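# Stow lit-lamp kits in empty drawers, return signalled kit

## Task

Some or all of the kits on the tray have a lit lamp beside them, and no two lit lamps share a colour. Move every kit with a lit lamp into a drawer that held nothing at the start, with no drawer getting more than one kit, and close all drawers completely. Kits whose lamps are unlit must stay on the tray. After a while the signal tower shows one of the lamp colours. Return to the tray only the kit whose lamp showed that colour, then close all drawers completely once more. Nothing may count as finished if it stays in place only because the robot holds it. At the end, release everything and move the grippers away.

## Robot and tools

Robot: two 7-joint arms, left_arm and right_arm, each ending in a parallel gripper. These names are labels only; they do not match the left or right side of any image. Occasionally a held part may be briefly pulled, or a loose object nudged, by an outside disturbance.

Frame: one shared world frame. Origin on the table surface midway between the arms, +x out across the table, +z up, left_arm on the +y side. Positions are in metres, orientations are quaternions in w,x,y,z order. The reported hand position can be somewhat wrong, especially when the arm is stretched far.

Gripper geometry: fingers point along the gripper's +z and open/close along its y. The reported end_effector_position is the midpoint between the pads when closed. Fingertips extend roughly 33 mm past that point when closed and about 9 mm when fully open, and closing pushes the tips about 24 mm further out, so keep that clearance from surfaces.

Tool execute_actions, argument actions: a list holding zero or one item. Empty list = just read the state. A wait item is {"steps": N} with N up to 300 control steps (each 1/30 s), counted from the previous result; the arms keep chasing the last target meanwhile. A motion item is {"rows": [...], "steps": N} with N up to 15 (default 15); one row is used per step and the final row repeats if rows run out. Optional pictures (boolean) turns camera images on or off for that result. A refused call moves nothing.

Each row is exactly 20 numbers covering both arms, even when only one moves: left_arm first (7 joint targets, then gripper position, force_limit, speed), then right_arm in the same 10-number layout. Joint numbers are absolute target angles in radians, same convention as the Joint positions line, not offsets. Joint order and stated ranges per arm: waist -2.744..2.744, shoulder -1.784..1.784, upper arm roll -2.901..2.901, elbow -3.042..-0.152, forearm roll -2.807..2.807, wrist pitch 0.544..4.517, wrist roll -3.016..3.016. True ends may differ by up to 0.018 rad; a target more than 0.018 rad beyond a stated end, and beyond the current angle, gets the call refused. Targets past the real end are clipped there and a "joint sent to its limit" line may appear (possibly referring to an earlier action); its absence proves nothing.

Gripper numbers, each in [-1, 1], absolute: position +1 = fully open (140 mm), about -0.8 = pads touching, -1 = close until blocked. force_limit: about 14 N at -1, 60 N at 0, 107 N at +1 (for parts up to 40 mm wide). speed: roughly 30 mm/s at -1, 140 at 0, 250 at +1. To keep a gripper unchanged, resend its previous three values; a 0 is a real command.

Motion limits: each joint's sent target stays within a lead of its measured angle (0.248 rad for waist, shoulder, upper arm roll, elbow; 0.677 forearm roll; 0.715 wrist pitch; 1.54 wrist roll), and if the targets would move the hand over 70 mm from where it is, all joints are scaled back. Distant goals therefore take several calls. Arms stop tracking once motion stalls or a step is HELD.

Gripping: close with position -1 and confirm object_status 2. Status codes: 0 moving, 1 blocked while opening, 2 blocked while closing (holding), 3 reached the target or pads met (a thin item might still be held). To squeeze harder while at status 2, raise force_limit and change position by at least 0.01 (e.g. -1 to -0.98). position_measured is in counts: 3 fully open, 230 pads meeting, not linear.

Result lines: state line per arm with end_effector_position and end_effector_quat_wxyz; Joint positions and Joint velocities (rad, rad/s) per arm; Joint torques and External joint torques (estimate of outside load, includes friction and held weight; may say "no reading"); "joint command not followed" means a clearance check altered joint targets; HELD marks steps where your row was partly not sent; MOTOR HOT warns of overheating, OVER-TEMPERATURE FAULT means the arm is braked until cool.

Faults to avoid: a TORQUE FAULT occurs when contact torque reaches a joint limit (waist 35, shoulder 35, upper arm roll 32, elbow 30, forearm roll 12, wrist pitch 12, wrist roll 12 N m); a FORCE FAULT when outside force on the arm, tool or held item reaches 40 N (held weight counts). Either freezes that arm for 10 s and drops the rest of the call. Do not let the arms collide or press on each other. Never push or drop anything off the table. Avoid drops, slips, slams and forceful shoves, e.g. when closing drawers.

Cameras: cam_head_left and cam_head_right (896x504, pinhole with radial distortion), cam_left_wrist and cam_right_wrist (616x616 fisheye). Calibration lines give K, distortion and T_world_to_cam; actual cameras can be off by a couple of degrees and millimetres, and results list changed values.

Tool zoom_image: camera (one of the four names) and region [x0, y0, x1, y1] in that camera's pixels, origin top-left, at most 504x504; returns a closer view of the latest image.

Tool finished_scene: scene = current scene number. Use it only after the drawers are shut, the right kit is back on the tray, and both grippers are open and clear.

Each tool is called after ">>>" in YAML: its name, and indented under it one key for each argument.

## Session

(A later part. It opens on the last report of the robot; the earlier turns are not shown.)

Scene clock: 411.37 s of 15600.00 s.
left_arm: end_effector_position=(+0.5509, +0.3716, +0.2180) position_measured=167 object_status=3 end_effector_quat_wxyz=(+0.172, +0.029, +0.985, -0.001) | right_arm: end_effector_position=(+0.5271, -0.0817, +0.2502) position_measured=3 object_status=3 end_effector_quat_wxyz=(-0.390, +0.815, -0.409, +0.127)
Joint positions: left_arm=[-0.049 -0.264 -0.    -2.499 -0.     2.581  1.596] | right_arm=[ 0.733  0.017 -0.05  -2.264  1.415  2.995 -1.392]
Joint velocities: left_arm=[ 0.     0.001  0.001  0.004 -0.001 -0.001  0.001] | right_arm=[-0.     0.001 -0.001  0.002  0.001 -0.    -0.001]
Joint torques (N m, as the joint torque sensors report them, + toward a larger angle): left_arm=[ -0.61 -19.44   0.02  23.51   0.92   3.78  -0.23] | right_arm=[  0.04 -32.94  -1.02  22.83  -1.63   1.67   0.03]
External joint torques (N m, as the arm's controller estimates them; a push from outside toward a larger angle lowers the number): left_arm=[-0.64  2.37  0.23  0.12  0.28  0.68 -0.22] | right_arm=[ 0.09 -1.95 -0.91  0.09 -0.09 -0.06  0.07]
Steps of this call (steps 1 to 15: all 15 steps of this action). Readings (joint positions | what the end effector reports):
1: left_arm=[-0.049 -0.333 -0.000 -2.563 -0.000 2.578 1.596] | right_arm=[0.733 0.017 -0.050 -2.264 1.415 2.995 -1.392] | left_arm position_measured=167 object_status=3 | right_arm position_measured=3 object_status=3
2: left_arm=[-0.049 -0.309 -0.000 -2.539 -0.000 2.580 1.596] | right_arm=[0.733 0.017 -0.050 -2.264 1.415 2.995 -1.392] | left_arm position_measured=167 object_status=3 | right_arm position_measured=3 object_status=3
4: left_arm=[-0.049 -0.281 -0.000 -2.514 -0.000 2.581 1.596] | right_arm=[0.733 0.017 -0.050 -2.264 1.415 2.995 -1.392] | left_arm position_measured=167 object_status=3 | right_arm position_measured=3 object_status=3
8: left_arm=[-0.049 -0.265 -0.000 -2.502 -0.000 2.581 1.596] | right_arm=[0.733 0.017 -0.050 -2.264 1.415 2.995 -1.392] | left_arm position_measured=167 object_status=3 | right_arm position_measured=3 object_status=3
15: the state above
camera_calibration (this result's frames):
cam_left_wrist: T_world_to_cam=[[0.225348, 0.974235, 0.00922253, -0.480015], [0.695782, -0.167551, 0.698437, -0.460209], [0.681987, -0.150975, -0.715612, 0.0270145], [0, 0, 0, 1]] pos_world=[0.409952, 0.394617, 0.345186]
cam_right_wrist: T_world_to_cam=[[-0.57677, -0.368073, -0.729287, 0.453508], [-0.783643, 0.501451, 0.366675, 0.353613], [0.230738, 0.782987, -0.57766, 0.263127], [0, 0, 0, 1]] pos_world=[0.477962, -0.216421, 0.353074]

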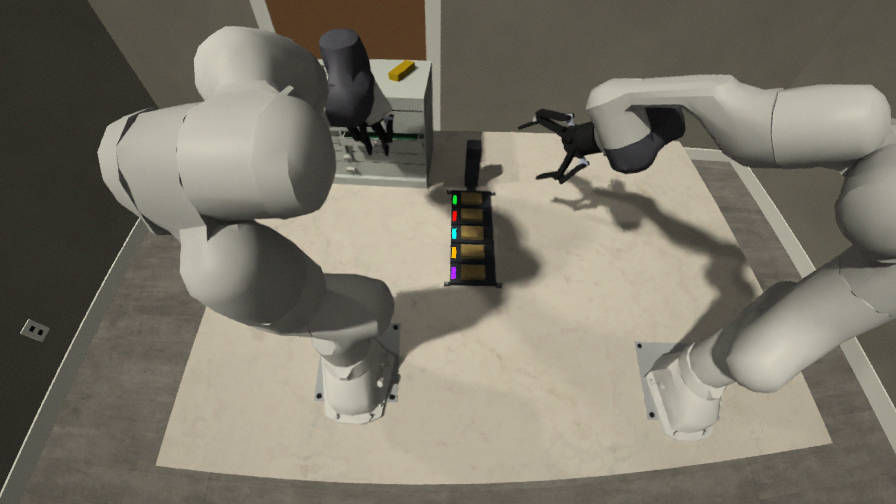

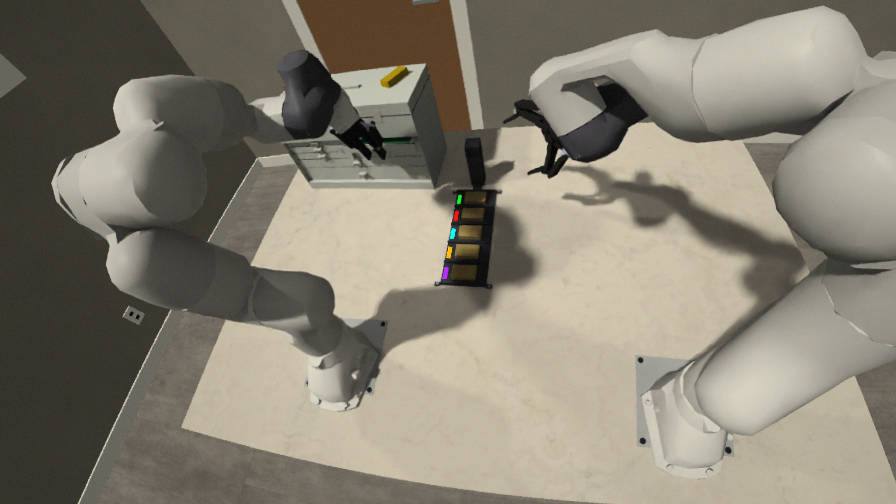

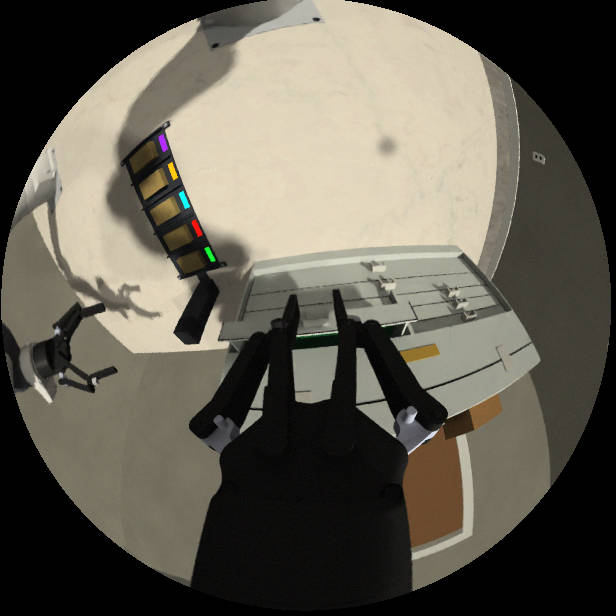

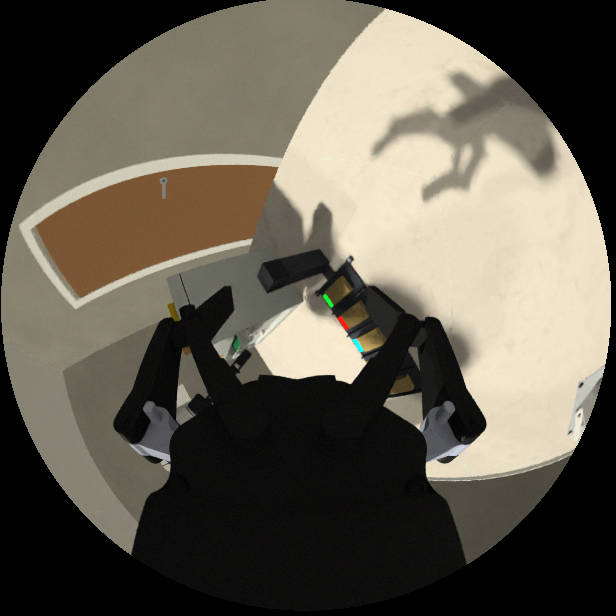

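>>> execute_actions:
  actions:
    - {"rows":[[-0.049,-0.255,0,-2.491,0,2.587,1.59,-1,0.3,-0.5,0.733,0.017,-0.05,-2.264,1.415,2.995,-1.392,1,0,0]],"steps":15}
  pictures: false

>>> execute_actions:
  actions:
    - {"rows":[[-0.049,-0.3495,0,-2.5808,0,2.58,1.59,-1,0.3,-0.5,0.733,0.017,-0.05,-2.264,1.415,2.995,-1.392,1,0,0]],"steps":10}
  pictures: false

>>> execute_actions:
  actions:
    - {"rows":[[-0.048,-0.4424,0,-2.6617,0,2.568,1.59,-1,0.3,-0.5,0.733,0.017,-0.05,-2.264,1.415,2.995,-1.392,1,0,0]],"steps":10}
  pictures: false

>>> execute_actions:
  actions:
    - {"rows":[[-0.047,-0.5379,0,-2.7369,0,2.548,1.59,-1,0.3,-0.5,0.733,0.017,-0.05,-2.264,1.415,2.995,-1.392,1,0,0]],"steps":15}

Scene clock: 430.70 s of 15600.00 s.
left_arm: end_effector_position=(+0.5530, +0.3696, +0.2183) position_measured=194 object_status=2 end_effector_quat_wxyz=(+0.173, +0.031, +0.985, -0.001) | right_arm: end_effector_position=(+0.5271, -0.0817, +0.2502) position_measured=3 object_status=3 end_effector_quat_wxyz=(-0.390, +0.815, -0.409, +0.127)
Joint positions: left_arm=[-0.051 -0.258 -0.002 -2.493 -0.001  2.582  1.596] | right_arm=[ 0.733  0.017 -0.05  -2.264  1.415  2.995 -1.392]
Joint velocities: left_arm=[ 0.001 -0.001  0.     0.002 -0.     0.    -0.001] | right_arm=[-0.    -0.    -0.    -0.001  0.001 -0.001  0.   ]
Joint torques (N m, as the joint torque sensors report them, + toward a larger angle): left_arm=[  0.54 -19.79   1.02  23.82   1.13   4.02  -0.18] | right_arm=[  0.67 -32.87  -0.9   23.24  -1.59   1.69   0.01]
External joint torques (N m, as the arm's controller estimates them; a push from outside toward a larger angle lowers the number): left_arm=[ 0.51  2.46  1.22  0.38  0.49  0.9  -0.17] | right_arm=[ 0.9  -2.05 -0.62  0.63 -0.07 -0.06  0.05]
Steps of this call (steps 1 to 15: the robot went on to your last target; steps 16 to 90: nothing new was sent; then 15.83 s passed at rest; steps 91 to 105: all 15 steps of this action). Readings (joint positions | what the end effector reports):
91: left_arm=[-0.049 -0.262 -0.000 -2.497 -0.000 2.581 1.596] | right_arm=[0.733 0.017 -0.050 -2.264 1.415 2.995 -1.392] | left_arm position_measured=167 object_status=0 | right_arm position_measured=3 object_status=3
92: left_arm=[-0.049 -0.260 -0.000 -2.495 -0.000 2.581 1.596] | right_arm=[0.733 0.017 -0.050 -2.264 1.415 2.995 -1.392] | left_arm position_measured=171 object_status=0 | right_arm position_measured=3 object_status=3
94: left_arm=[-0.050 -0.259 -0.000 -2.494 -0.001 2.582 1.596] | right_arm=[0.733 0.017 -0.050 -2.264 1.415 2.995 -1.392] | left_arm position_measured=180 object_status=0 | right_arm position_measured=3 object_status=3
98: left_arm=[-0.051 -0.258 -0.002 -2.493 -0.001 2.582 1.596] | right_arm=[0.733 0.017 -0.050 -2.264 1.415 2.995 -1.392] | left_arm position_measured=194 object_status=0 | right_arm position_measured=3 object_status=3
105: the state above

Scene clock: 431.03 s of 15600.00 s.
left_arm: end_effector_position=(+0.5258, +0.3710, +0.2186) position_measured=194 object_status=2 end_effector_quat_wxyz=(+0.174, +0.031, +0.984, -0.001) | right_arm: end_effector_position=(+0.5271, -0.0817, +0.2502) position_measured=3 object_status=3 end_effector_quat_wxyz=(-0.390, +0.815, -0.409, +0.127)
Joint positions: left_arm=[-0.051 -0.346 -0.001 -2.578 -0.001  2.583  1.596] | right_arm=[ 0.733  0.017 -0.05  -2.264  1.415  2.995 -1.392]
Joint velocities: left_arm=[ 0.    -0.014 -0.    -0.013 -0.    -0.     0.001] | right_arm=[-0.    -0.     0.001  0.001 -0.    -0.001 -0.   ]
Joint torques (N m, as the joint torque sensors report them, + toward a larger angle): left_arm=[  0.35 -20.45   0.92  22.02   1.04   2.79  -0.22] | right_arm=[  0.53 -32.84  -0.8   23.06  -1.57   1.67   0.03]
External joint torques (N m, as the arm's controller estimates them; a push from outside toward a larger angle lowers the number): left_arm=[ 0.4  -1.66  1.27 -1.39  0.38 -0.32 -0.21] | right_arm=[ 0.48 -1.91 -0.8   0.32 -0.03 -0.05  0.07]
Steps of this call (steps 1 to 10: all 10 steps of this action). Readings (joint positions | what the end effector reports):
1: left_arm=[-0.051 -0.277 -0.002 -2.513 -0.001 2.585 1.596] | right_arm=[0.733 0.017 -0.050 -2.264 1.415 2.995 -1.392] | left_arm position_measured=194 object_status=2 | right_arm position_measured=3 object_status=3
2: left_arm=[-0.051 -0.302 -0.002 -2.536 -0.001 2.584 1.596] | right_arm=[0.733 0.017 -0.050 -2.264 1.415 2.995 -1.392] | left_arm position_measured=194 object_status=2 | right_arm position_measured=3 object_status=3
4: left_arm=[-0.051 -0.330 -0.002 -2.563 -0.001 2.583 1.596] | right_arm=[0.733 0.017 -0.050 -2.264 1.415 2.995 -1.392] | left_arm position_measured=194 object_status=2 | right_arm position_measured=3 object_status=3
8: left_arm=[-0.051 -0.344 -0.001 -2.576 -0.001 2.583 1.596] | right_arm=[0.733 0.017 -0.050 -2.264 1.415 2.995 -1.392] | left_arm position_measured=194 object_status=2 | right_arm position_measured=3 object_status=3
10: the state above

Scene clock: 431.37 s of 15600.00 s.
left_arm: end_effector_position=(+0.4984, +0.3725, +0.2189) position_measured=194 object_status=2 end_effector_quat_wxyz=(+0.176, +0.030, +0.984, -0.001) | right_arm: end_effector_position=(+0.5271, -0.0817, +0.2502) position_measured=3 object_status=3 end_effector_quat_wxyz=(-0.390, +0.815, -0.409, +0.127)
Joint positions: left_arm=[-0.05  -0.438 -0.001 -2.659 -0.001  2.574  1.596] | right_arm=[ 0.733  0.017 -0.05  -2.264  1.415  2.995 -1.392]
Joint velocities: left_arm=[ 0.    -0.014 -0.001 -0.011 -0.    -0.003  0.001] | right_arm=[ 0.    -0.     0.001  0.001  0.002  0.001  0.002]
Joint torques (N m, as the joint torque sensors report them, + toward a larger angle): left_arm=[  0.75 -17.54   0.95  21.29   1.02   2.38  -0.22] | right_arm=[  0.51 -32.75  -1.16  23.1   -1.62   1.66   0.02]
External joint torques (N m, as the arm's controller estimates them; a push from outside toward a larger angle lowers the number): left_arm=[ 0.73 -1.81  1.32 -2.28  0.36 -0.74 -0.21] | right_arm=[ 0.51 -1.81 -1.1   0.38 -0.08 -0.07  0.06]
Steps of this call (steps 1 to 10: all 10 steps of this action). Readings (joint positions | what the end effector reports):
1: left_arm=[-0.051 -0.366 -0.001 -2.597 -0.001 2.584 1.596] | right_arm=[0.733 0.017 -0.050 -2.264 1.415 2.995 -1.392] | left_arm position_measured=194 object_status=2 | right_arm position_measured=3 object_status=3
2: left_arm=[-0.050 -0.392 -0.001 -2.620 -0.001 2.581 1.596] | right_arm=[0.733 0.017 -0.050 -2.264 1.415 2.995 -1.392] | left_arm position_measured=194 object_status=2 | right_arm position_measured=3 object_status=3
4: left_arm=[-0.050 -0.421 -0.001 -2.645 -0.001 2.576 1.596] | right_arm=[0.733 0.017 -0.050 -2.264 1.415 2.995 -1.392] | left_arm position_measured=194 object_status=2 | right_arm position_measured=3 object_status=3
8: left_arm=[-0.050 -0.437 -0.001 -2.658 -0.001 2.574 1.596] | right_arm=[0.733 0.017 -0.050 -2.264 1.415 2.995 -1.392] | left_arm position_measured=194 object_status=2 | right_arm position_measured=3 object_status=3
10: the state above

Scene clock: 431.87 s of 15600.00 s.
left_arm: end_effector_position=(+0.4714, +0.3739, +0.2193) position_measured=194 object_status=2 end_effector_quat_wxyz=(+0.176, +0.030, +0.984, -0.001) | right_arm: end_effector_position=(+0.5271, -0.0817, +0.2502) position_measured=3 object_status=3 end_effector_quat_wxyz=(-0.390, +0.815, -0.409, +0.127)
Joint positions: left_arm=[-0.049 -0.535 -0.001 -2.735 -0.     2.554  1.596] | right_arm=[ 0.733  0.017 -0.05  -2.264  1.415  2.995 -1.392]
Joint velocities: left_arm=[ 0.001 -0.001 -0.    -0.001 -0.001 -0.003  0.001] | right_arm=[ 0.001 -0.    -0.     0.001 -0.001  0.    -0.   ]
Joint torques (N m, as the joint torque sensors report them, + toward a larger angle): left_arm=[  1.03 -14.66   0.89  22.42   1.05   2.31  -0.2 ] | right_arm=[  0.43 -32.75  -0.91  22.79  -1.62   1.67   0.04]
External joint torques (N m, as the arm's controller estimates them; a push from outside toward a larger angle lowers the number): left_arm=[ 1.03 -1.92  1.36 -1.21  0.38 -0.79 -0.2 ] | right_arm=[ 0.36 -1.71 -0.91  0.02 -0.08 -0.05  0.09]
Steps of this call (steps 1 to 15: all 15 steps of this action). Readings (joint positions | what the end effector reports):
1: left_arm=[-0.050 -0.459 -0.001 -2.677 -0.000 2.573 1.596] | right_arm=[0.733 0.017 -0.050 -2.264 1.415 2.995 -1.392] | left_arm position_measured=194 object_status=2 | right_arm position_measured=3 object_status=3
2: left_arm=[-0.050 -0.486 -0.001 -2.698 -0.000 2.568 1.596] | right_arm=[0.733 0.017 -0.050 -2.264 1.415 2.995 -1.392] | left_arm position_measured=194 object_status=2 | right_arm position_measured=3 object_status=3
4: left_arm=[-0.049 -0.516 -0.001 -2.722 -0.000 2.561 1.596] | right_arm=[0.733 0.017 -0.050 -2.264 1.415 2.995 -1.392] | left_arm position_measured=194 object_status=2 | right_arm position_measured=3 object_status=3
8: left_arm=[-0.049 -0.532 -0.001 -2.733 -0.000 2.556 1.596] | right_arm=[0.733 0.017 -0.050 -2.264 1.415 2.995 -1.392] | left_arm position_measured=194 object_status=2 | right_arm position_measured=3 object_status=3
15: the state above
camera_calibration (this result's frames):
cam_left_wrist: T_world_to_cam=[[0.226557, 0.973931, 0.0114353, -0.465219], [0.689949, -0.168762, 0.703911, -0.403411], [0.68749, -0.151586, -0.710197, 0.0789192], [0, 0, 0, 1]] pos_world=[0.329476, 0.396973, 0.345334]
cam_right_wrist: T_world_to_cam=[[-0.57677, -0.368073, -0.729286, 0.453508], [-0.783643, 0.501451, 0.366675, 0.353613], [0.230738, 0.782987, -0.57766, 0.263127], [0, 0, 0, 1]] pos_world=[0.477962, -0.216421, 0.353074]

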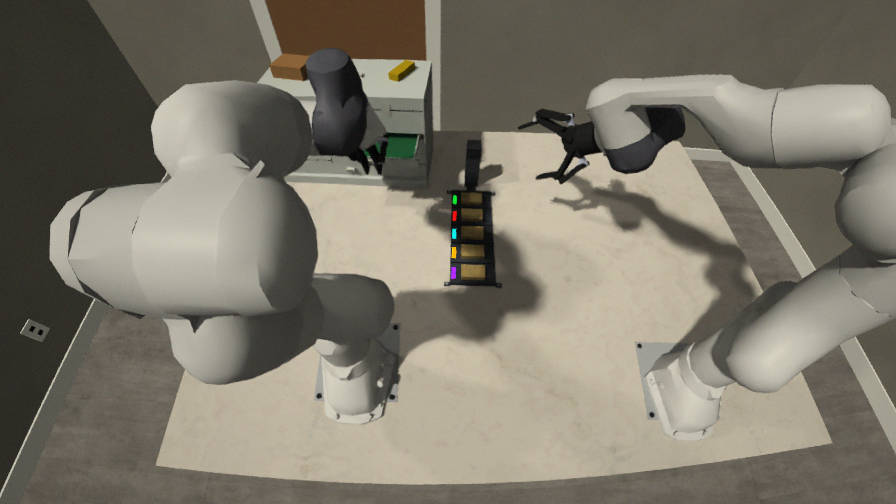

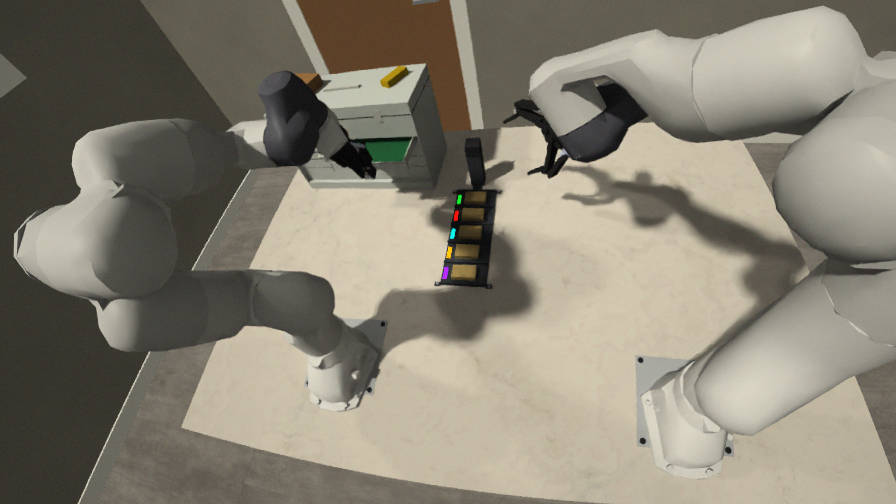

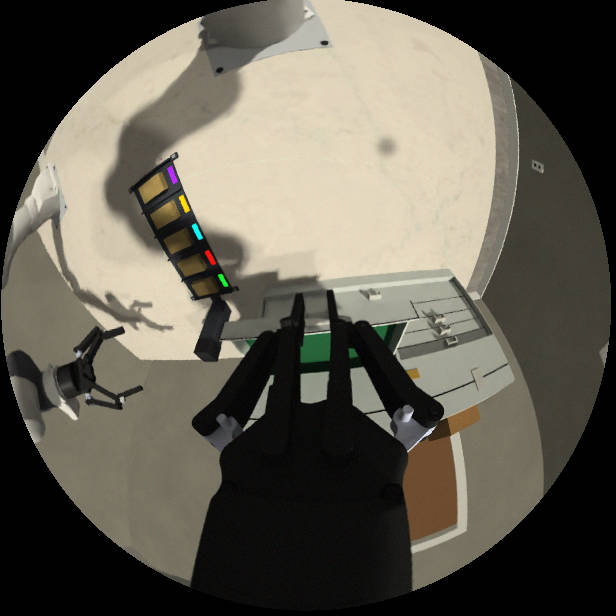

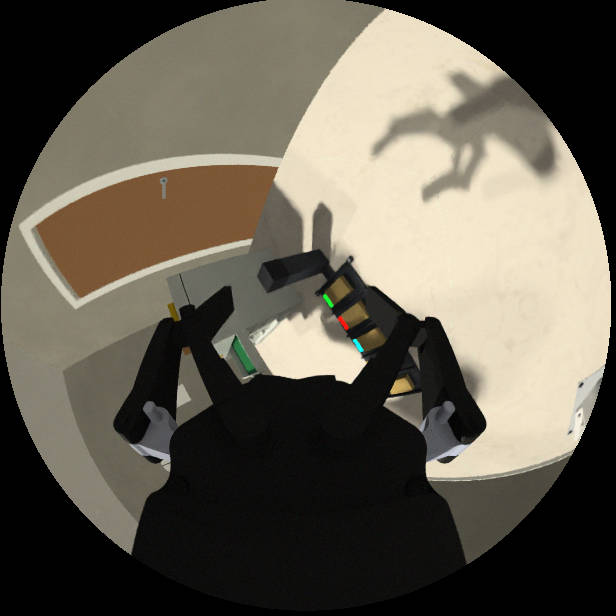

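>>> execute_actions:
  actions:
    - {"rows":[[-0.049,-0.536,0,-2.735,0,2.55,1.59,0.3,0,0,0.2,0.017,-0.05,-2.264,1.415,2.995,-1.392,1,0,0]],"steps":8}
  pictures: false

>>> execute_actions:
  actions:
    - {"rows":[[-0.049,-0.536,0,-2.735,0,2.2,1.59,0.3,0,0,0.2,0.017,-0.05,-2.264,1.415,2.995,-1.392,1,0,0]],"steps":12}
  pictures: false

>>> execute_actions:
  actions:
    - {"rows":[[-0.891,-0.508,0,-2.628,0,2.12,0.68,0.3,0,0,0.2,0.017,-0.05,-2.264,1.415,2.995,-1.392,1,0,0]],"steps":15}
  pictures: false

>>> execute_actions:
  actions:
    - {"steps":40}

Scene clock: 453.63 s of 15600.00 s.
left_arm: end_effector_position=(+0.4710, +0.3739, +0.2190) position_measured=142 object_status=0 end_effector_quat_wxyz=(+0.176, +0.030, +0.984, -0.001) | right_arm: end_effector_position=(+0.5896, -0.2185, +0.2500) position_measured=3 object_status=3 end_effector_quat_wxyz=(-0.374, +0.765, -0.496, +0.168)
Joint positions: left_arm=[-0.049 -0.535 -0.001 -2.736 -0.     2.553  1.596] | right_arm=[ 0.502  0.017 -0.041 -2.264  1.415  2.992 -1.392]
Joint velocities: left_arm=[-0.001 -0.    -0.001  0.001 -0.001 -0.    -0.001] | right_arm=[-0.892  0.    -0.086 -0.001 -0.001 -0.     0.   ]
Joint torques (N m, as the joint torque sensors report them, + toward a larger angle): left_arm=[ -0.84 -12.56   1.02  23.51   1.06   2.78  -0.17] | right_arm=[  2.83 -32.81   1.79  23.1   -1.52   1.85   0.08]
External joint torques (N m, as the arm's controller estimates them; a push from outside toward a larger angle lowers the number): left_arm=[-0.78  0.24  1.54 -0.2   0.39 -0.34 -0.16] | right_arm=[-0.79 -1.43 -1.24  0.95 -0.07  0.09  0.12]
Steps of this call (steps 1 to 15: the robot went on to your last target; steps 16 to 90: nothing new was sent; then 18.50 s passed at rest; steps 91 to 98: all 8 steps of this action). Readings (joint positions | what the end effector reports):
91: left_arm=[-0.049 -0.535 -0.001 -2.735 -0.000 2.554 1.596] | right_arm=[0.713 0.017 -0.039 -2.264 1.415 2.993 -1.392] | left_arm position_measured=194 object_status=0 | right_arm position_measured=3 object_status=3
92: left_arm=[-0.049 -0.535 -0.001 -2.736 -0.000 2.553 1.596] | right_arm=[0.687 0.017 -0.036 -2.264 1.415 2.992 -1.392] | left_arm position_measured=192 object_status=0 | right_arm position_measured=3 object_status=3
94: left_arm=[-0.049 -0.535 -0.001 -2.736 -0.000 2.553 1.596] | right_arm=[0.628 0.017 -0.036 -2.264 1.415 2.992 -1.392] | left_arm position_measured=172 object_status=0 | right_arm position_measured=3 object_status=3
98: the state above

Scene clock: 454.03 s of 15600.00 s.
left_arm: end_effector_position=(+0.3812, +0.3772, +0.1741) position_measured=91 object_status=0 end_effector_quat_wxyz=(+0.023, +0.030, +0.999, +0.000) | right_arm: end_effector_position=(+0.6244, -0.4342, +0.2503) position_measured=3 object_status=3 end_effector_quat_wxyz=(-0.342, +0.677, -0.611, +0.227)
Joint positions: left_arm=[-0.049 -0.537 -0.001 -2.735 -0.     2.245  1.596] | right_arm=[ 0.202  0.017 -0.059 -2.264  1.415  2.995 -1.392]
Joint velocities: left_arm=[ 0.001  0.001  0.     0.001 -0.001 -0.252  0.   ] | right_arm=[-0.085 -0.    -0.    -0.001 -0.001  0.    -0.   ]
Joint torques (N m, as the joint torque sensors report them, + toward a larger angle): left_arm=[ -0.81 -11.48   0.81  22.59   0.94   2.04  -0.1 ] | right_arm=[  1.91 -32.82   4.47  22.93  -1.53   1.65   0.04]
External joint torques (N m, as the arm's controller estimates them; a push from outside toward a larger angle lowers the number): left_arm=[-0.83  0.84  1.25 -0.83  0.27 -0.6  -0.1 ] | right_arm=[-2.54 -2.17 -1.17  0.13  0.31  0.54  0.09]
Steps of this call (steps 1 to 12: all 12 steps of this action). Readings (joint positions | what the end effector reports):
1: left_arm=[-0.049 -0.536 -0.001 -2.733 -0.000 2.520 1.596] | right_arm=[0.470 0.017 -0.042 -2.264 1.415 2.992 -1.392] | left_arm position_measured=134 object_status=0 | right_arm position_measured=3 object_status=3
2: left_arm=[-0.049 -0.537 -0.001 -2.733 -0.000 2.483 1.596] | right_arm=[0.438 0.017 -0.042 -2.264 1.415 2.992 -1.392] | left_arm position_measured=127 object_status=0 | right_arm position_measured=3 object_status=3
4: left_arm=[-0.049 -0.537 -0.001 -2.733 -0.000 2.410 1.596] | right_arm=[0.374 0.017 -0.044 -2.264 1.415 2.992 -1.392] | left_arm position_measured=111 object_status=0 | right_arm position_measured=3 object_status=3
8: left_arm=[-0.049 -0.537 -0.001 -2.735 -0.000 2.296 1.596] | right_arm=[0.251 0.017 -0.050 -2.264 1.415 2.993 -1.392] | left_arm position_measured=91 object_status=0 | right_arm position_measured=3 object_status=3
12: the state above

Scene clock: 454.53 s of 15600.00 s.
left_arm: end_effector_position=(+0.2681, +0.1074, +0.2029) position_measured=91 object_status=3 end_effector_quat_wxyz=(+0.009, +0.105, +0.994, -0.006) | right_arm: end_effector_position=(+0.6244, -0.4310, +0.2502) position_measured=3 object_status=3 end_effector_quat_wxyz=(-0.343, +0.678, -0.610, +0.226)
Joint positions: left_arm=[-0.841 -0.51  -0.006 -2.629 -0.     2.14   0.948] | right_arm=[ 0.2    0.017 -0.052 -2.264  1.415  2.995 -1.392]
Joint velocities: left_arm=[-0.777  0.006 -0.075  0.003  0.001 -0.09  -0.864] | right_arm=[ 0.001  0.    -0.001  0.001  0.    -0.     0.001]
Joint torques (N m, as the joint torque sensors report them, + toward a larger angle): left_arm=[  6.41 -11.71   7.95  23.03   0.94   1.8   -0.38] | right_arm=[  0.23 -32.3   -0.19  22.86  -1.55   1.66   0.01]
External joint torques (N m, as the arm's controller estimates them; a push from outside toward a larger angle lowers the number): left_arm=[-2.9   2.17 -0.78  0.01  0.06 -0.59 -0.39] | right_arm=[ 0.28 -1.47 -0.08  0.2  -0.02 -0.07  0.05]
Steps of this call (steps 1 to 15: all 15 steps of this action). Readings (joint positions | what the end effector reports):
1: left_arm=[-0.088 -0.530 0.011 -2.720 -0.000 2.227 1.532] | right_arm=[0.201 0.017 -0.058 -2.264 1.415 2.995 -1.392] | left_arm position_measured=91 object_status=3 | right_arm position_measured=3 object_status=3
2: left_arm=[-0.141 -0.523 0.012 -2.700 -0.000 2.214 1.471] | right_arm=[0.200 0.017 -0.057 -2.264 1.415 2.995 -1.392] | left_arm position_measured=91 object_status=3 | right_arm position_measured=3 object_status=3
4: left_arm=[-0.252 -0.518 0.008 -2.668 -0.000 2.194 1.359] | right_arm=[0.200 0.017 -0.054 -2.264 1.415 2.995 -1.392] | left_arm position_measured=91 object_status=3 | right_arm position_measured=3 object_status=3
8: left_arm=[-0.478 -0.514 0.004 -2.639 -0.000 2.168 1.181] | right_arm=[0.200 0.017 -0.052 -2.264 1.415 2.995 -1.392] | left_arm position_measured=91 object_status=3 | right_arm position_measured=3 object_status=3
15: the state above

Scene clock: 455.87 s of 15600.00 s.
left_arm: end_effector_position=(+0.2521, +0.1001, +0.2014) position_measured=91 object_status=3 end_effector_quat_wxyz=(+0.002, -0.002, +1.000, -0.002) | right_arm: end_effector_position=(+0.6244, -0.4309, +0.2502) position_measured=3 object_status=3 end_effector_quat_wxyz=(-0.343, +0.678, -0.610, +0.226)
Joint positions: left_arm=[-0.888 -0.51  -0.003 -2.629 -0.     2.124  0.69 ] | right_arm=[ 0.2    0.017 -0.052 -2.264  1.415  2.995 -1.392]
Joint velocities: left_arm=[-0.001 -0.001  0.001 -0.001 -0.001  0.    -0.012] | right_arm=[ 0.001  0.    -0.    -0.001  0.001 -0.     0.001]
Joint torques (N m, as the joint torque sensors report them, + toward a larger angle): left_arm=[ -2.36 -11.78   1.29  23.84   0.83   1.81  -0.24] | right_arm=[  0.22 -32.41   0.06  23.16  -1.58   1.63   0.05]
External joint torques (N m, as the arm's controller estimates them; a push from outside toward a larger angle lowers the number): left_arm=[-2.43  1.8   1.63  0.27  0.15 -0.66 -0.24] | right_arm=[ 0.21 -1.44  0.11  0.43 -0.04 -0.1   0.09]
Steps of this call (steps 1 to 40: the robot went on to your last target). Readings (joint positions | what the end effector reports):
1: left_arm=[-0.861 -0.510 -0.007 -2.629 -0.000 2.137 0.921] | right_arm=[0.200 0.017 -0.052 -2.264 1.415 2.995 -1.392] | left_arm position_measured=91 object_status=3 | right_arm position_measured=3 object_status=3
2: left_arm=[-0.873 -0.510 -0.007 -2.629 -0.000 2.135 0.897] | right_arm=[0.200 0.017 -0.052 -2.264 1.415 2.995 -1.392] | left_arm position_measured=91 object_status=3 | right_arm position_measured=3 object_status=3
4: left_arm=[-0.883 -0.510 -0.006 -2.629 -0.000 2.131 0.856] | right_arm=[0.200 0.017 -0.052 -2.264 1.415 2.995 -1.392] | left_arm position_measured=91 object_status=3 | right_arm position_measured=3 object_status=3
8: left_arm=[-0.887 -0.510 -0.004 -2.629 -0.000 2.127 0.796] | right_arm=[0.200 0.017 -0.052 -2.264 1.415 2.995 -1.392] | left_arm position_measured=91 object_status=3 | right_arm position_measured=3 object_status=3
40: the state above
camera_calibration (this result's frames):
cam_left_wrist: T_world_to_cam=[[0.154571, 0.986244, -0.0585631, -0.11771], [0.898466, -0.115665, 0.423534, -0.2871], [0.410935, -0.118083, -0.903985, 0.280842], [0, 0, 0, 1]] pos_world=[0.160736, 0.116047, 0.36858]
cam_right_wrist: T_world_to_cam=[[-0.683751, -0.0234006, -0.72934, 0.596506], [-0.419209, 0.830692, 0.366353, 0.519366], [0.597284, 0.556241, -0.577796, 0.187537], [0, 0, 0, 1]] pos_world=[0.513572, -0.52179, 0.353142]

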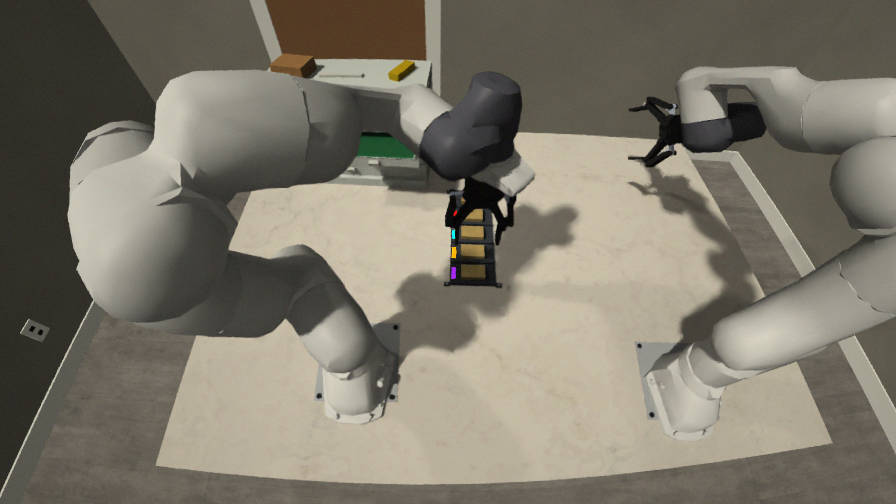

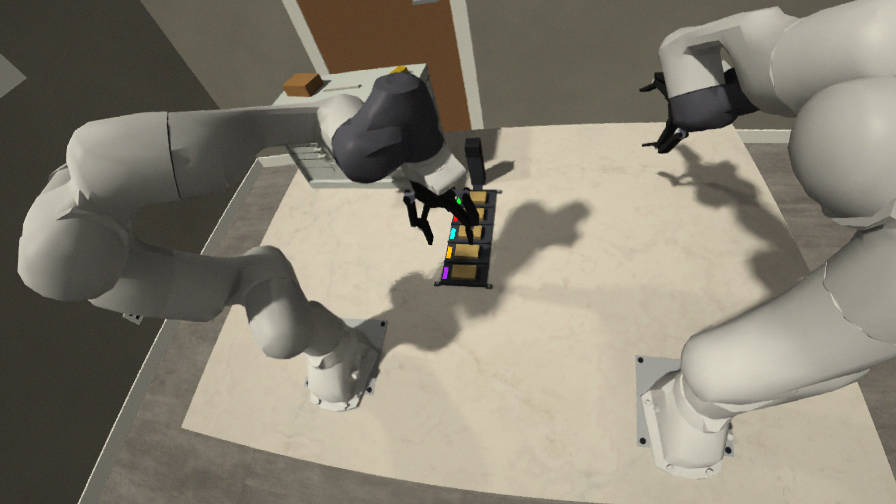

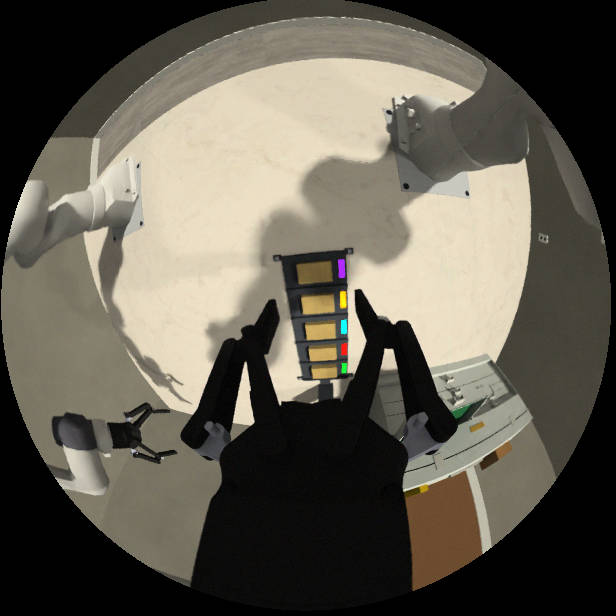

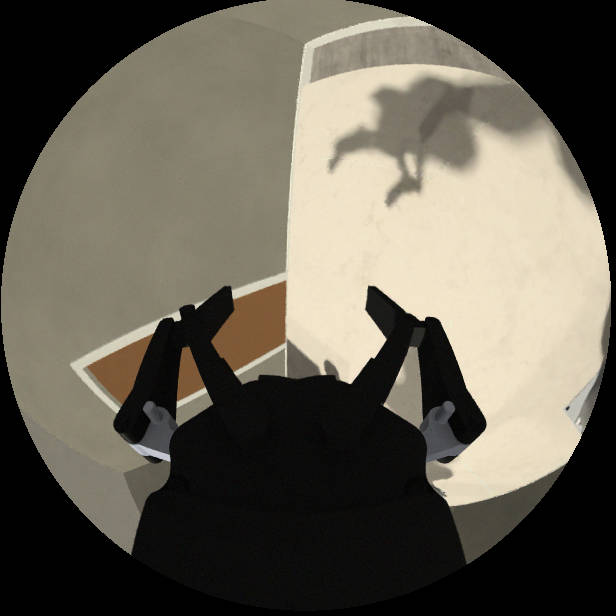

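>>> zoom_image:
  camera: "cam_left_wrist"
  region: [240, 230, 400, 400]

Region (240, 230, 400, 400) of cam_left_wrist's 616x616 image, scaled by 2.965, with more detail than that image has; it fills the left 474 columns of this view, and the rest is white.

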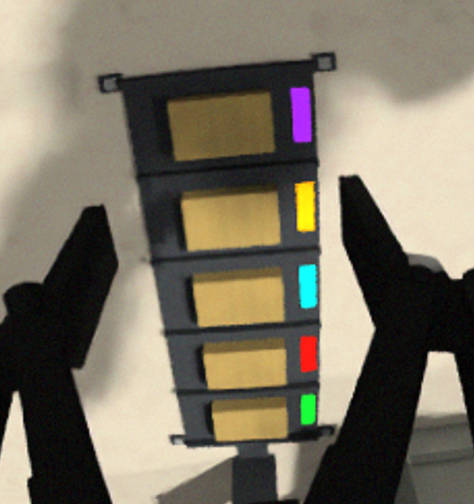

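>>> execute_actions:
  actions:
    - {"rows":[[-0.889,-0.39,0,-2.71,0,2.32,0.715,0.3,0,0,0.2,0.017,-0.05,-2.264,1.415,2.995,-1.392,1,0,0]],"steps":10}
  pictures: false

>>> execute_actions:
  actions:
    - {"rows":[[-0.889,-0.2706,0,-2.7782,0,2.511,0.715,0.3,0,0,0.2,0.017,-0.05,-2.264,1.415,2.995,-1.392,1,0,0]],"steps":15}
  pictures: false

>>> execute_actions:
  actions:
    - {"steps":15}

>>> zoom_image:
  camera: "cam_left_wrist"
  region: [220, 220, 420, 400]

Scene clock: 487.83 s of 15600.00 s.
left_arm: end_effector_position=(+0.2472, +0.1060, +0.1338) position_measured=91 object_status=3 end_effector_quat_wxyz=(-0.010, +0.003, +1.000, +0.013) | right_arm: end_effector_position=(+0.6244, -0.4309, +0.2502) position_measured=3 object_status=3 end_effector_quat_wxyz=(-0.343, +0.678, -0.610, +0.226)
Joint positions: left_arm=[-0.888 -0.39  -0.002 -2.711 -0.     2.288  0.701] | right_arm=[ 0.2    0.017 -0.052 -2.264  1.415  2.995 -1.392]
Joint velocities: left_arm=[ 0.001  0.001 -0.001  0.     0.002  0.173  0.024] | right_arm=[ 0.     0.001  0.002  0.001  0.    -0.001  0.002]
Joint torques (N m, as the joint torque sensors report them, + toward a larger angle): left_arm=[ -1.19 -15.19   1.22  22.     0.78   3.04   0.38] | right_arm=[  0.41 -32.61  -0.49  22.83  -1.54   1.62   0.  ]
External joint torques (N m, as the arm's controller estimates them; a push from outside toward a larger angle lowers the number): left_arm=[-1.16  0.56  1.58  0.42  0.2   0.76  0.38] | right_arm=[ 0.38 -1.67 -0.46  0.12  0.   -0.1   0.04]
Steps of this call (steps 1 to 15: the robot went on to your last target; steps 16 to 90: nothing new was sent; then 28.63 s passed at rest; steps 91 to 100: all 10 steps of this action). Readings (joint positions | what the end effector reports):
91: left_arm=[-0.888 -0.494 -0.002 -2.638 -0.000 2.160 0.689] | right_arm=[0.200 0.017 -0.052 -2.264 1.415 2.995 -1.392] | left_arm position_measured=91 object_status=3 | right_arm position_measured=3 object_status=3
92: left_arm=[-0.888 -0.463 -0.002 -2.656 -0.000 2.190 0.691] | right_arm=[0.200 0.017 -0.052 -2.264 1.415 2.995 -1.392] | left_arm position_measured=91 object_status=3 | right_arm position_measured=3 object_status=3
94: left_arm=[-0.888 -0.415 -0.002 -2.691 -0.000 2.229 0.694] | right_arm=[0.200 0.017 -0.052 -2.264 1.415 2.995 -1.392] | left_arm position_measured=91 object_status=3 | right_arm position_measured=3 object_status=3
98: left_arm=[-0.888 -0.390 -0.002 -2.711 -0.000 2.274 0.699] | right_arm=[0.200 0.017 -0.052 -2.264 1.415 2.995 -1.392] | left_arm position_measured=91 object_status=3 | right_arm position_measured=3 object_status=3
100: the state above

Scene clock: 488.33 s of 15600.00 s.
left_arm: end_effector_position=(+0.2486, +0.1043, +0.0795) position_measured=91 object_status=3 end_effector_quat_wxyz=(-0.004, +0.006, +1.000, +0.005) | right_arm: end_effector_position=(+0.6244, -0.4308, +0.2502) position_measured=3 object_status=3 end_effector_quat_wxyz=(-0.343, +0.678, -0.610, +0.226)
Joint positions: left_arm=[-0.888 -0.272 -0.002 -2.779 -0.     2.495  0.707] | right_arm=[ 0.2    0.017 -0.052 -2.264  1.415  2.995 -1.392]
Joint velocities: left_arm=[-0.     0.     0.    -0.001 -0.001  0.072  0.006] | right_arm=[ 0.001  0.001 -0.    -0.001  0.001 -0.    -0.001]
Joint torques (N m, as the joint torque sensors report them, + toward a larger angle): left_arm=[ -1.27 -16.78   1.98  19.57   0.86   3.26   0.39] | right_arm=[  0.33 -32.95   0.07  22.4   -1.52   1.63   0.03]
External joint torques (N m, as the arm's controller estimates them; a push from outside toward a larger angle lowers the number): left_arm=[-1.29  1.07  2.19  0.02  0.39  0.87  0.39] | right_arm=[ 0.3  -2.04  0.1  -0.28  0.02 -0.09  0.07]
Steps of this call (steps 1 to 15: all 15 steps of this action). Readings (joint positions | what the end effector reports):
1: left_arm=[-0.888 -0.373 -0.002 -2.718 -0.000 2.328 0.702] | right_arm=[0.200 0.017 -0.052 -2.264 1.415 2.995 -1.392] | left_arm position_measured=91 object_status=3 | right_arm position_measured=3 object_status=3
2: left_arm=[-0.888 -0.342 -0.002 -2.732 -0.000 2.363 0.702] | right_arm=[0.200 0.017 -0.052 -2.264 1.415 2.995 -1.392] | left_arm position_measured=91 object_status=3 | right_arm position_measured=3 object_status=3
4: left_arm=[-0.888 -0.295 -0.002 -2.762 -0.000 2.408 0.704] | right_arm=[0.200 0.017 -0.052 -2.264 1.415 2.995 -1.392] | left_arm position_measured=91 object_status=3 | right_arm position_measured=3 object_status=3
8: left_arm=[-0.888 -0.272 -0.002 -2.779 -0.000 2.459 0.705] | right_arm=[0.200 0.017 -0.052 -2.264 1.415 2.995 -1.392] | left_arm position_measured=91 object_status=3 | right_arm position_measured=3 object_status=3
15: the state above

Scene clock: 488.83 s of 15600.00 s.
left_arm: end_effector_position=(+0.2508, +0.1016, +0.0804) position_measured=91 object_status=3 end_effector_quat_wxyz=(-0.000, +0.007, +1.000, +0.001) | right_arm: end_effector_position=(+0.6244, -0.4308, +0.2502) position_measured=3 object_status=3 end_effector_quat_wxyz=(-0.343, +0.678, -0.610, +0.226)
Joint positions: left_arm=[-0.888 -0.272 -0.002 -2.779 -0.     2.506  0.708] | right_arm=[ 0.2    0.017 -0.052 -2.264  1.415  2.995 -1.392]
Joint velocities: left_arm=[ 0.    -0.001 -0.    -0.     0.001  0.004 -0.001] | right_arm=[ 0.     0.001 -0.    -0.    -0.001  0.    -0.001]
Joint torques (N m, as the joint torque sensors report them, + toward a larger angle): left_arm=[ -1.   -16.92   1.84  20.46   0.71   3.21   0.39] | right_arm=[  0.11 -32.58   0.21  23.1   -1.51   1.65   0.  ]
External joint torques (N m, as the arm's controller estimates them; a push from outside toward a larger angle lowers the number): left_arm=[-1.02  1.13  2.04  0.71  0.24  0.74  0.39] | right_arm=[ 0.1  -1.79  0.25  0.48  0.02 -0.07  0.04]
Steps of this call (steps 1 to 15: the robot went on to your last target). Readings (joint positions | what the end effector reports):
1: left_arm=[-0.888 -0.272 -0.002 -2.779 -0.000 2.497 0.707] | right_arm=[0.200 0.017 -0.052 -2.264 1.415 2.995 -1.392] | left_arm position_measured=91 object_status=3 | right_arm position_measured=3 object_status=3
2: left_arm=[-0.888 -0.272 -0.002 -2.779 -0.000 2.499 0.707] | right_arm=[0.200 0.017 -0.052 -2.264 1.415 2.995 -1.392] | left_arm position_measured=91 object_status=3 | right_arm position_measured=3 object_status=3
4: left_arm=[-0.888 -0.272 -0.002 -2.779 -0.000 2.502 0.707] | right_arm=[0.200 0.017 -0.052 -2.264 1.415 2.995 -1.392] | left_arm position_measured=91 object_status=3 | right_arm position_measured=3 object_status=3
8: left_arm=[-0.888 -0.272 -0.002 -2.779 -0.000 2.504 0.708] | right_arm=[0.200 0.017 -0.052 -2.264 1.415 2.995 -1.392] | left_arm position_measured=91 object_status=3 | right_arm position_measured=3 object_status=3
15: the state above
camera_calibration (this result's frames):
cam_left_wrist: T_world_to_cam=[[0.172019, 0.983577, -0.0546334, -0.130486], [0.898203, -0.13383, 0.418713, -0.232249], [0.404525, -0.121099, -0.906474, 0.174331], [0, 0, 0, 1]] pos_world=[0.160532, 0.118373, 0.248143]
cam_right_wrist: T_world_to_cam=[[-0.683749, -0.0234572, -0.72934, 0.596482], [-0.41928, 0.830656, 0.366355, 0.519346], [0.597237, 0.556292, -0.577795, 0.187556], [0, 0, 0, 1]] pos_world=[0.51358, -0.521742, 0.353142]

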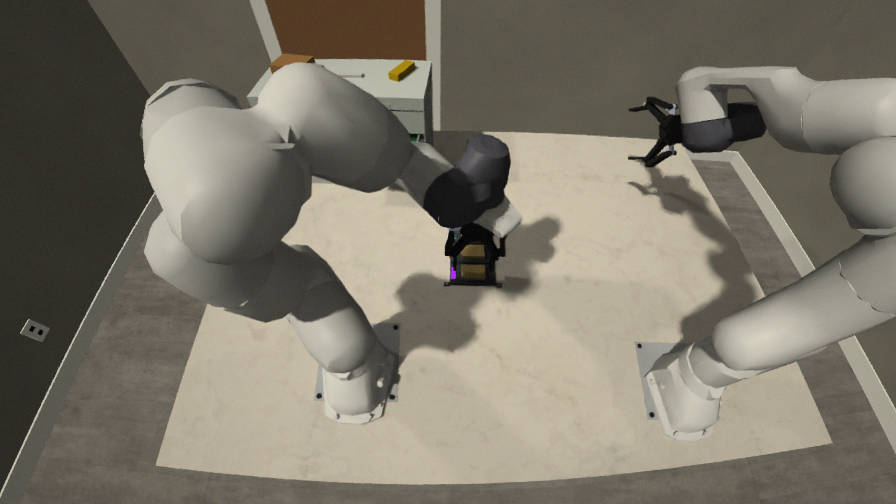

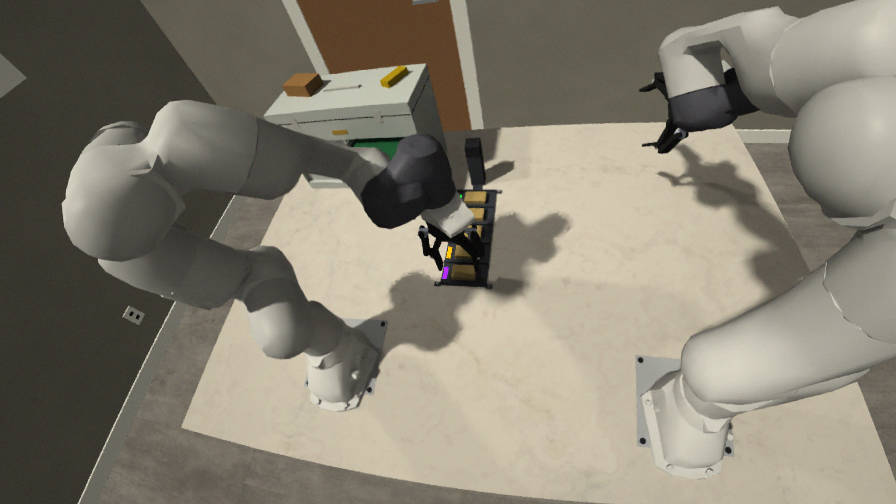

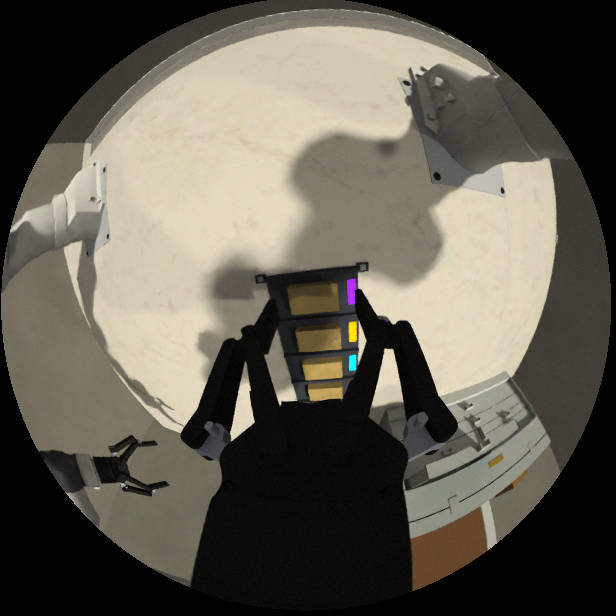

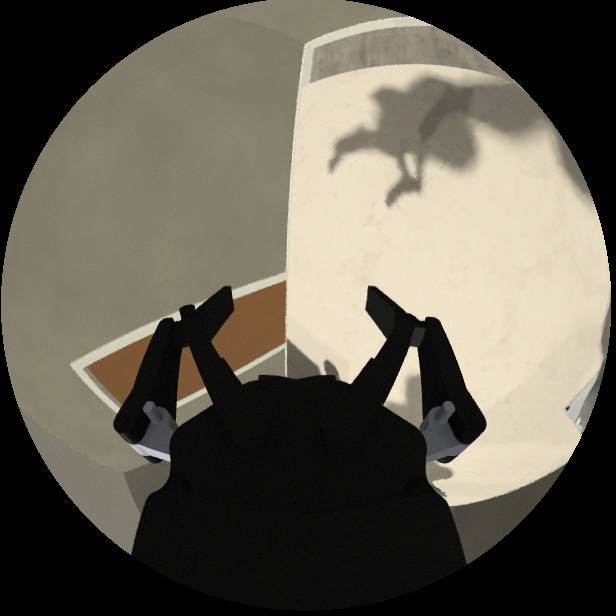

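Region (220, 220, 420, 400) of cam_left_wrist's 616x616 image, scaled by 2.520, with more detail than that image has; it fills the top 454 rows of this view, and the rest is white.

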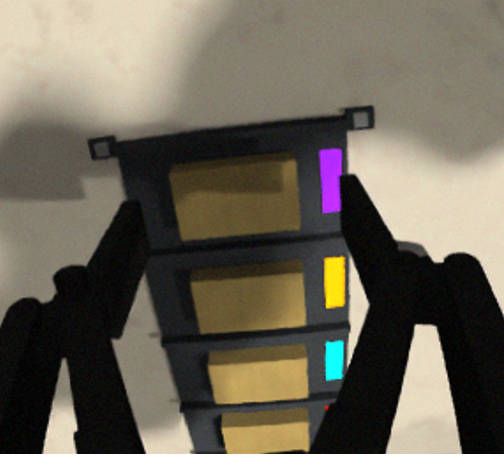

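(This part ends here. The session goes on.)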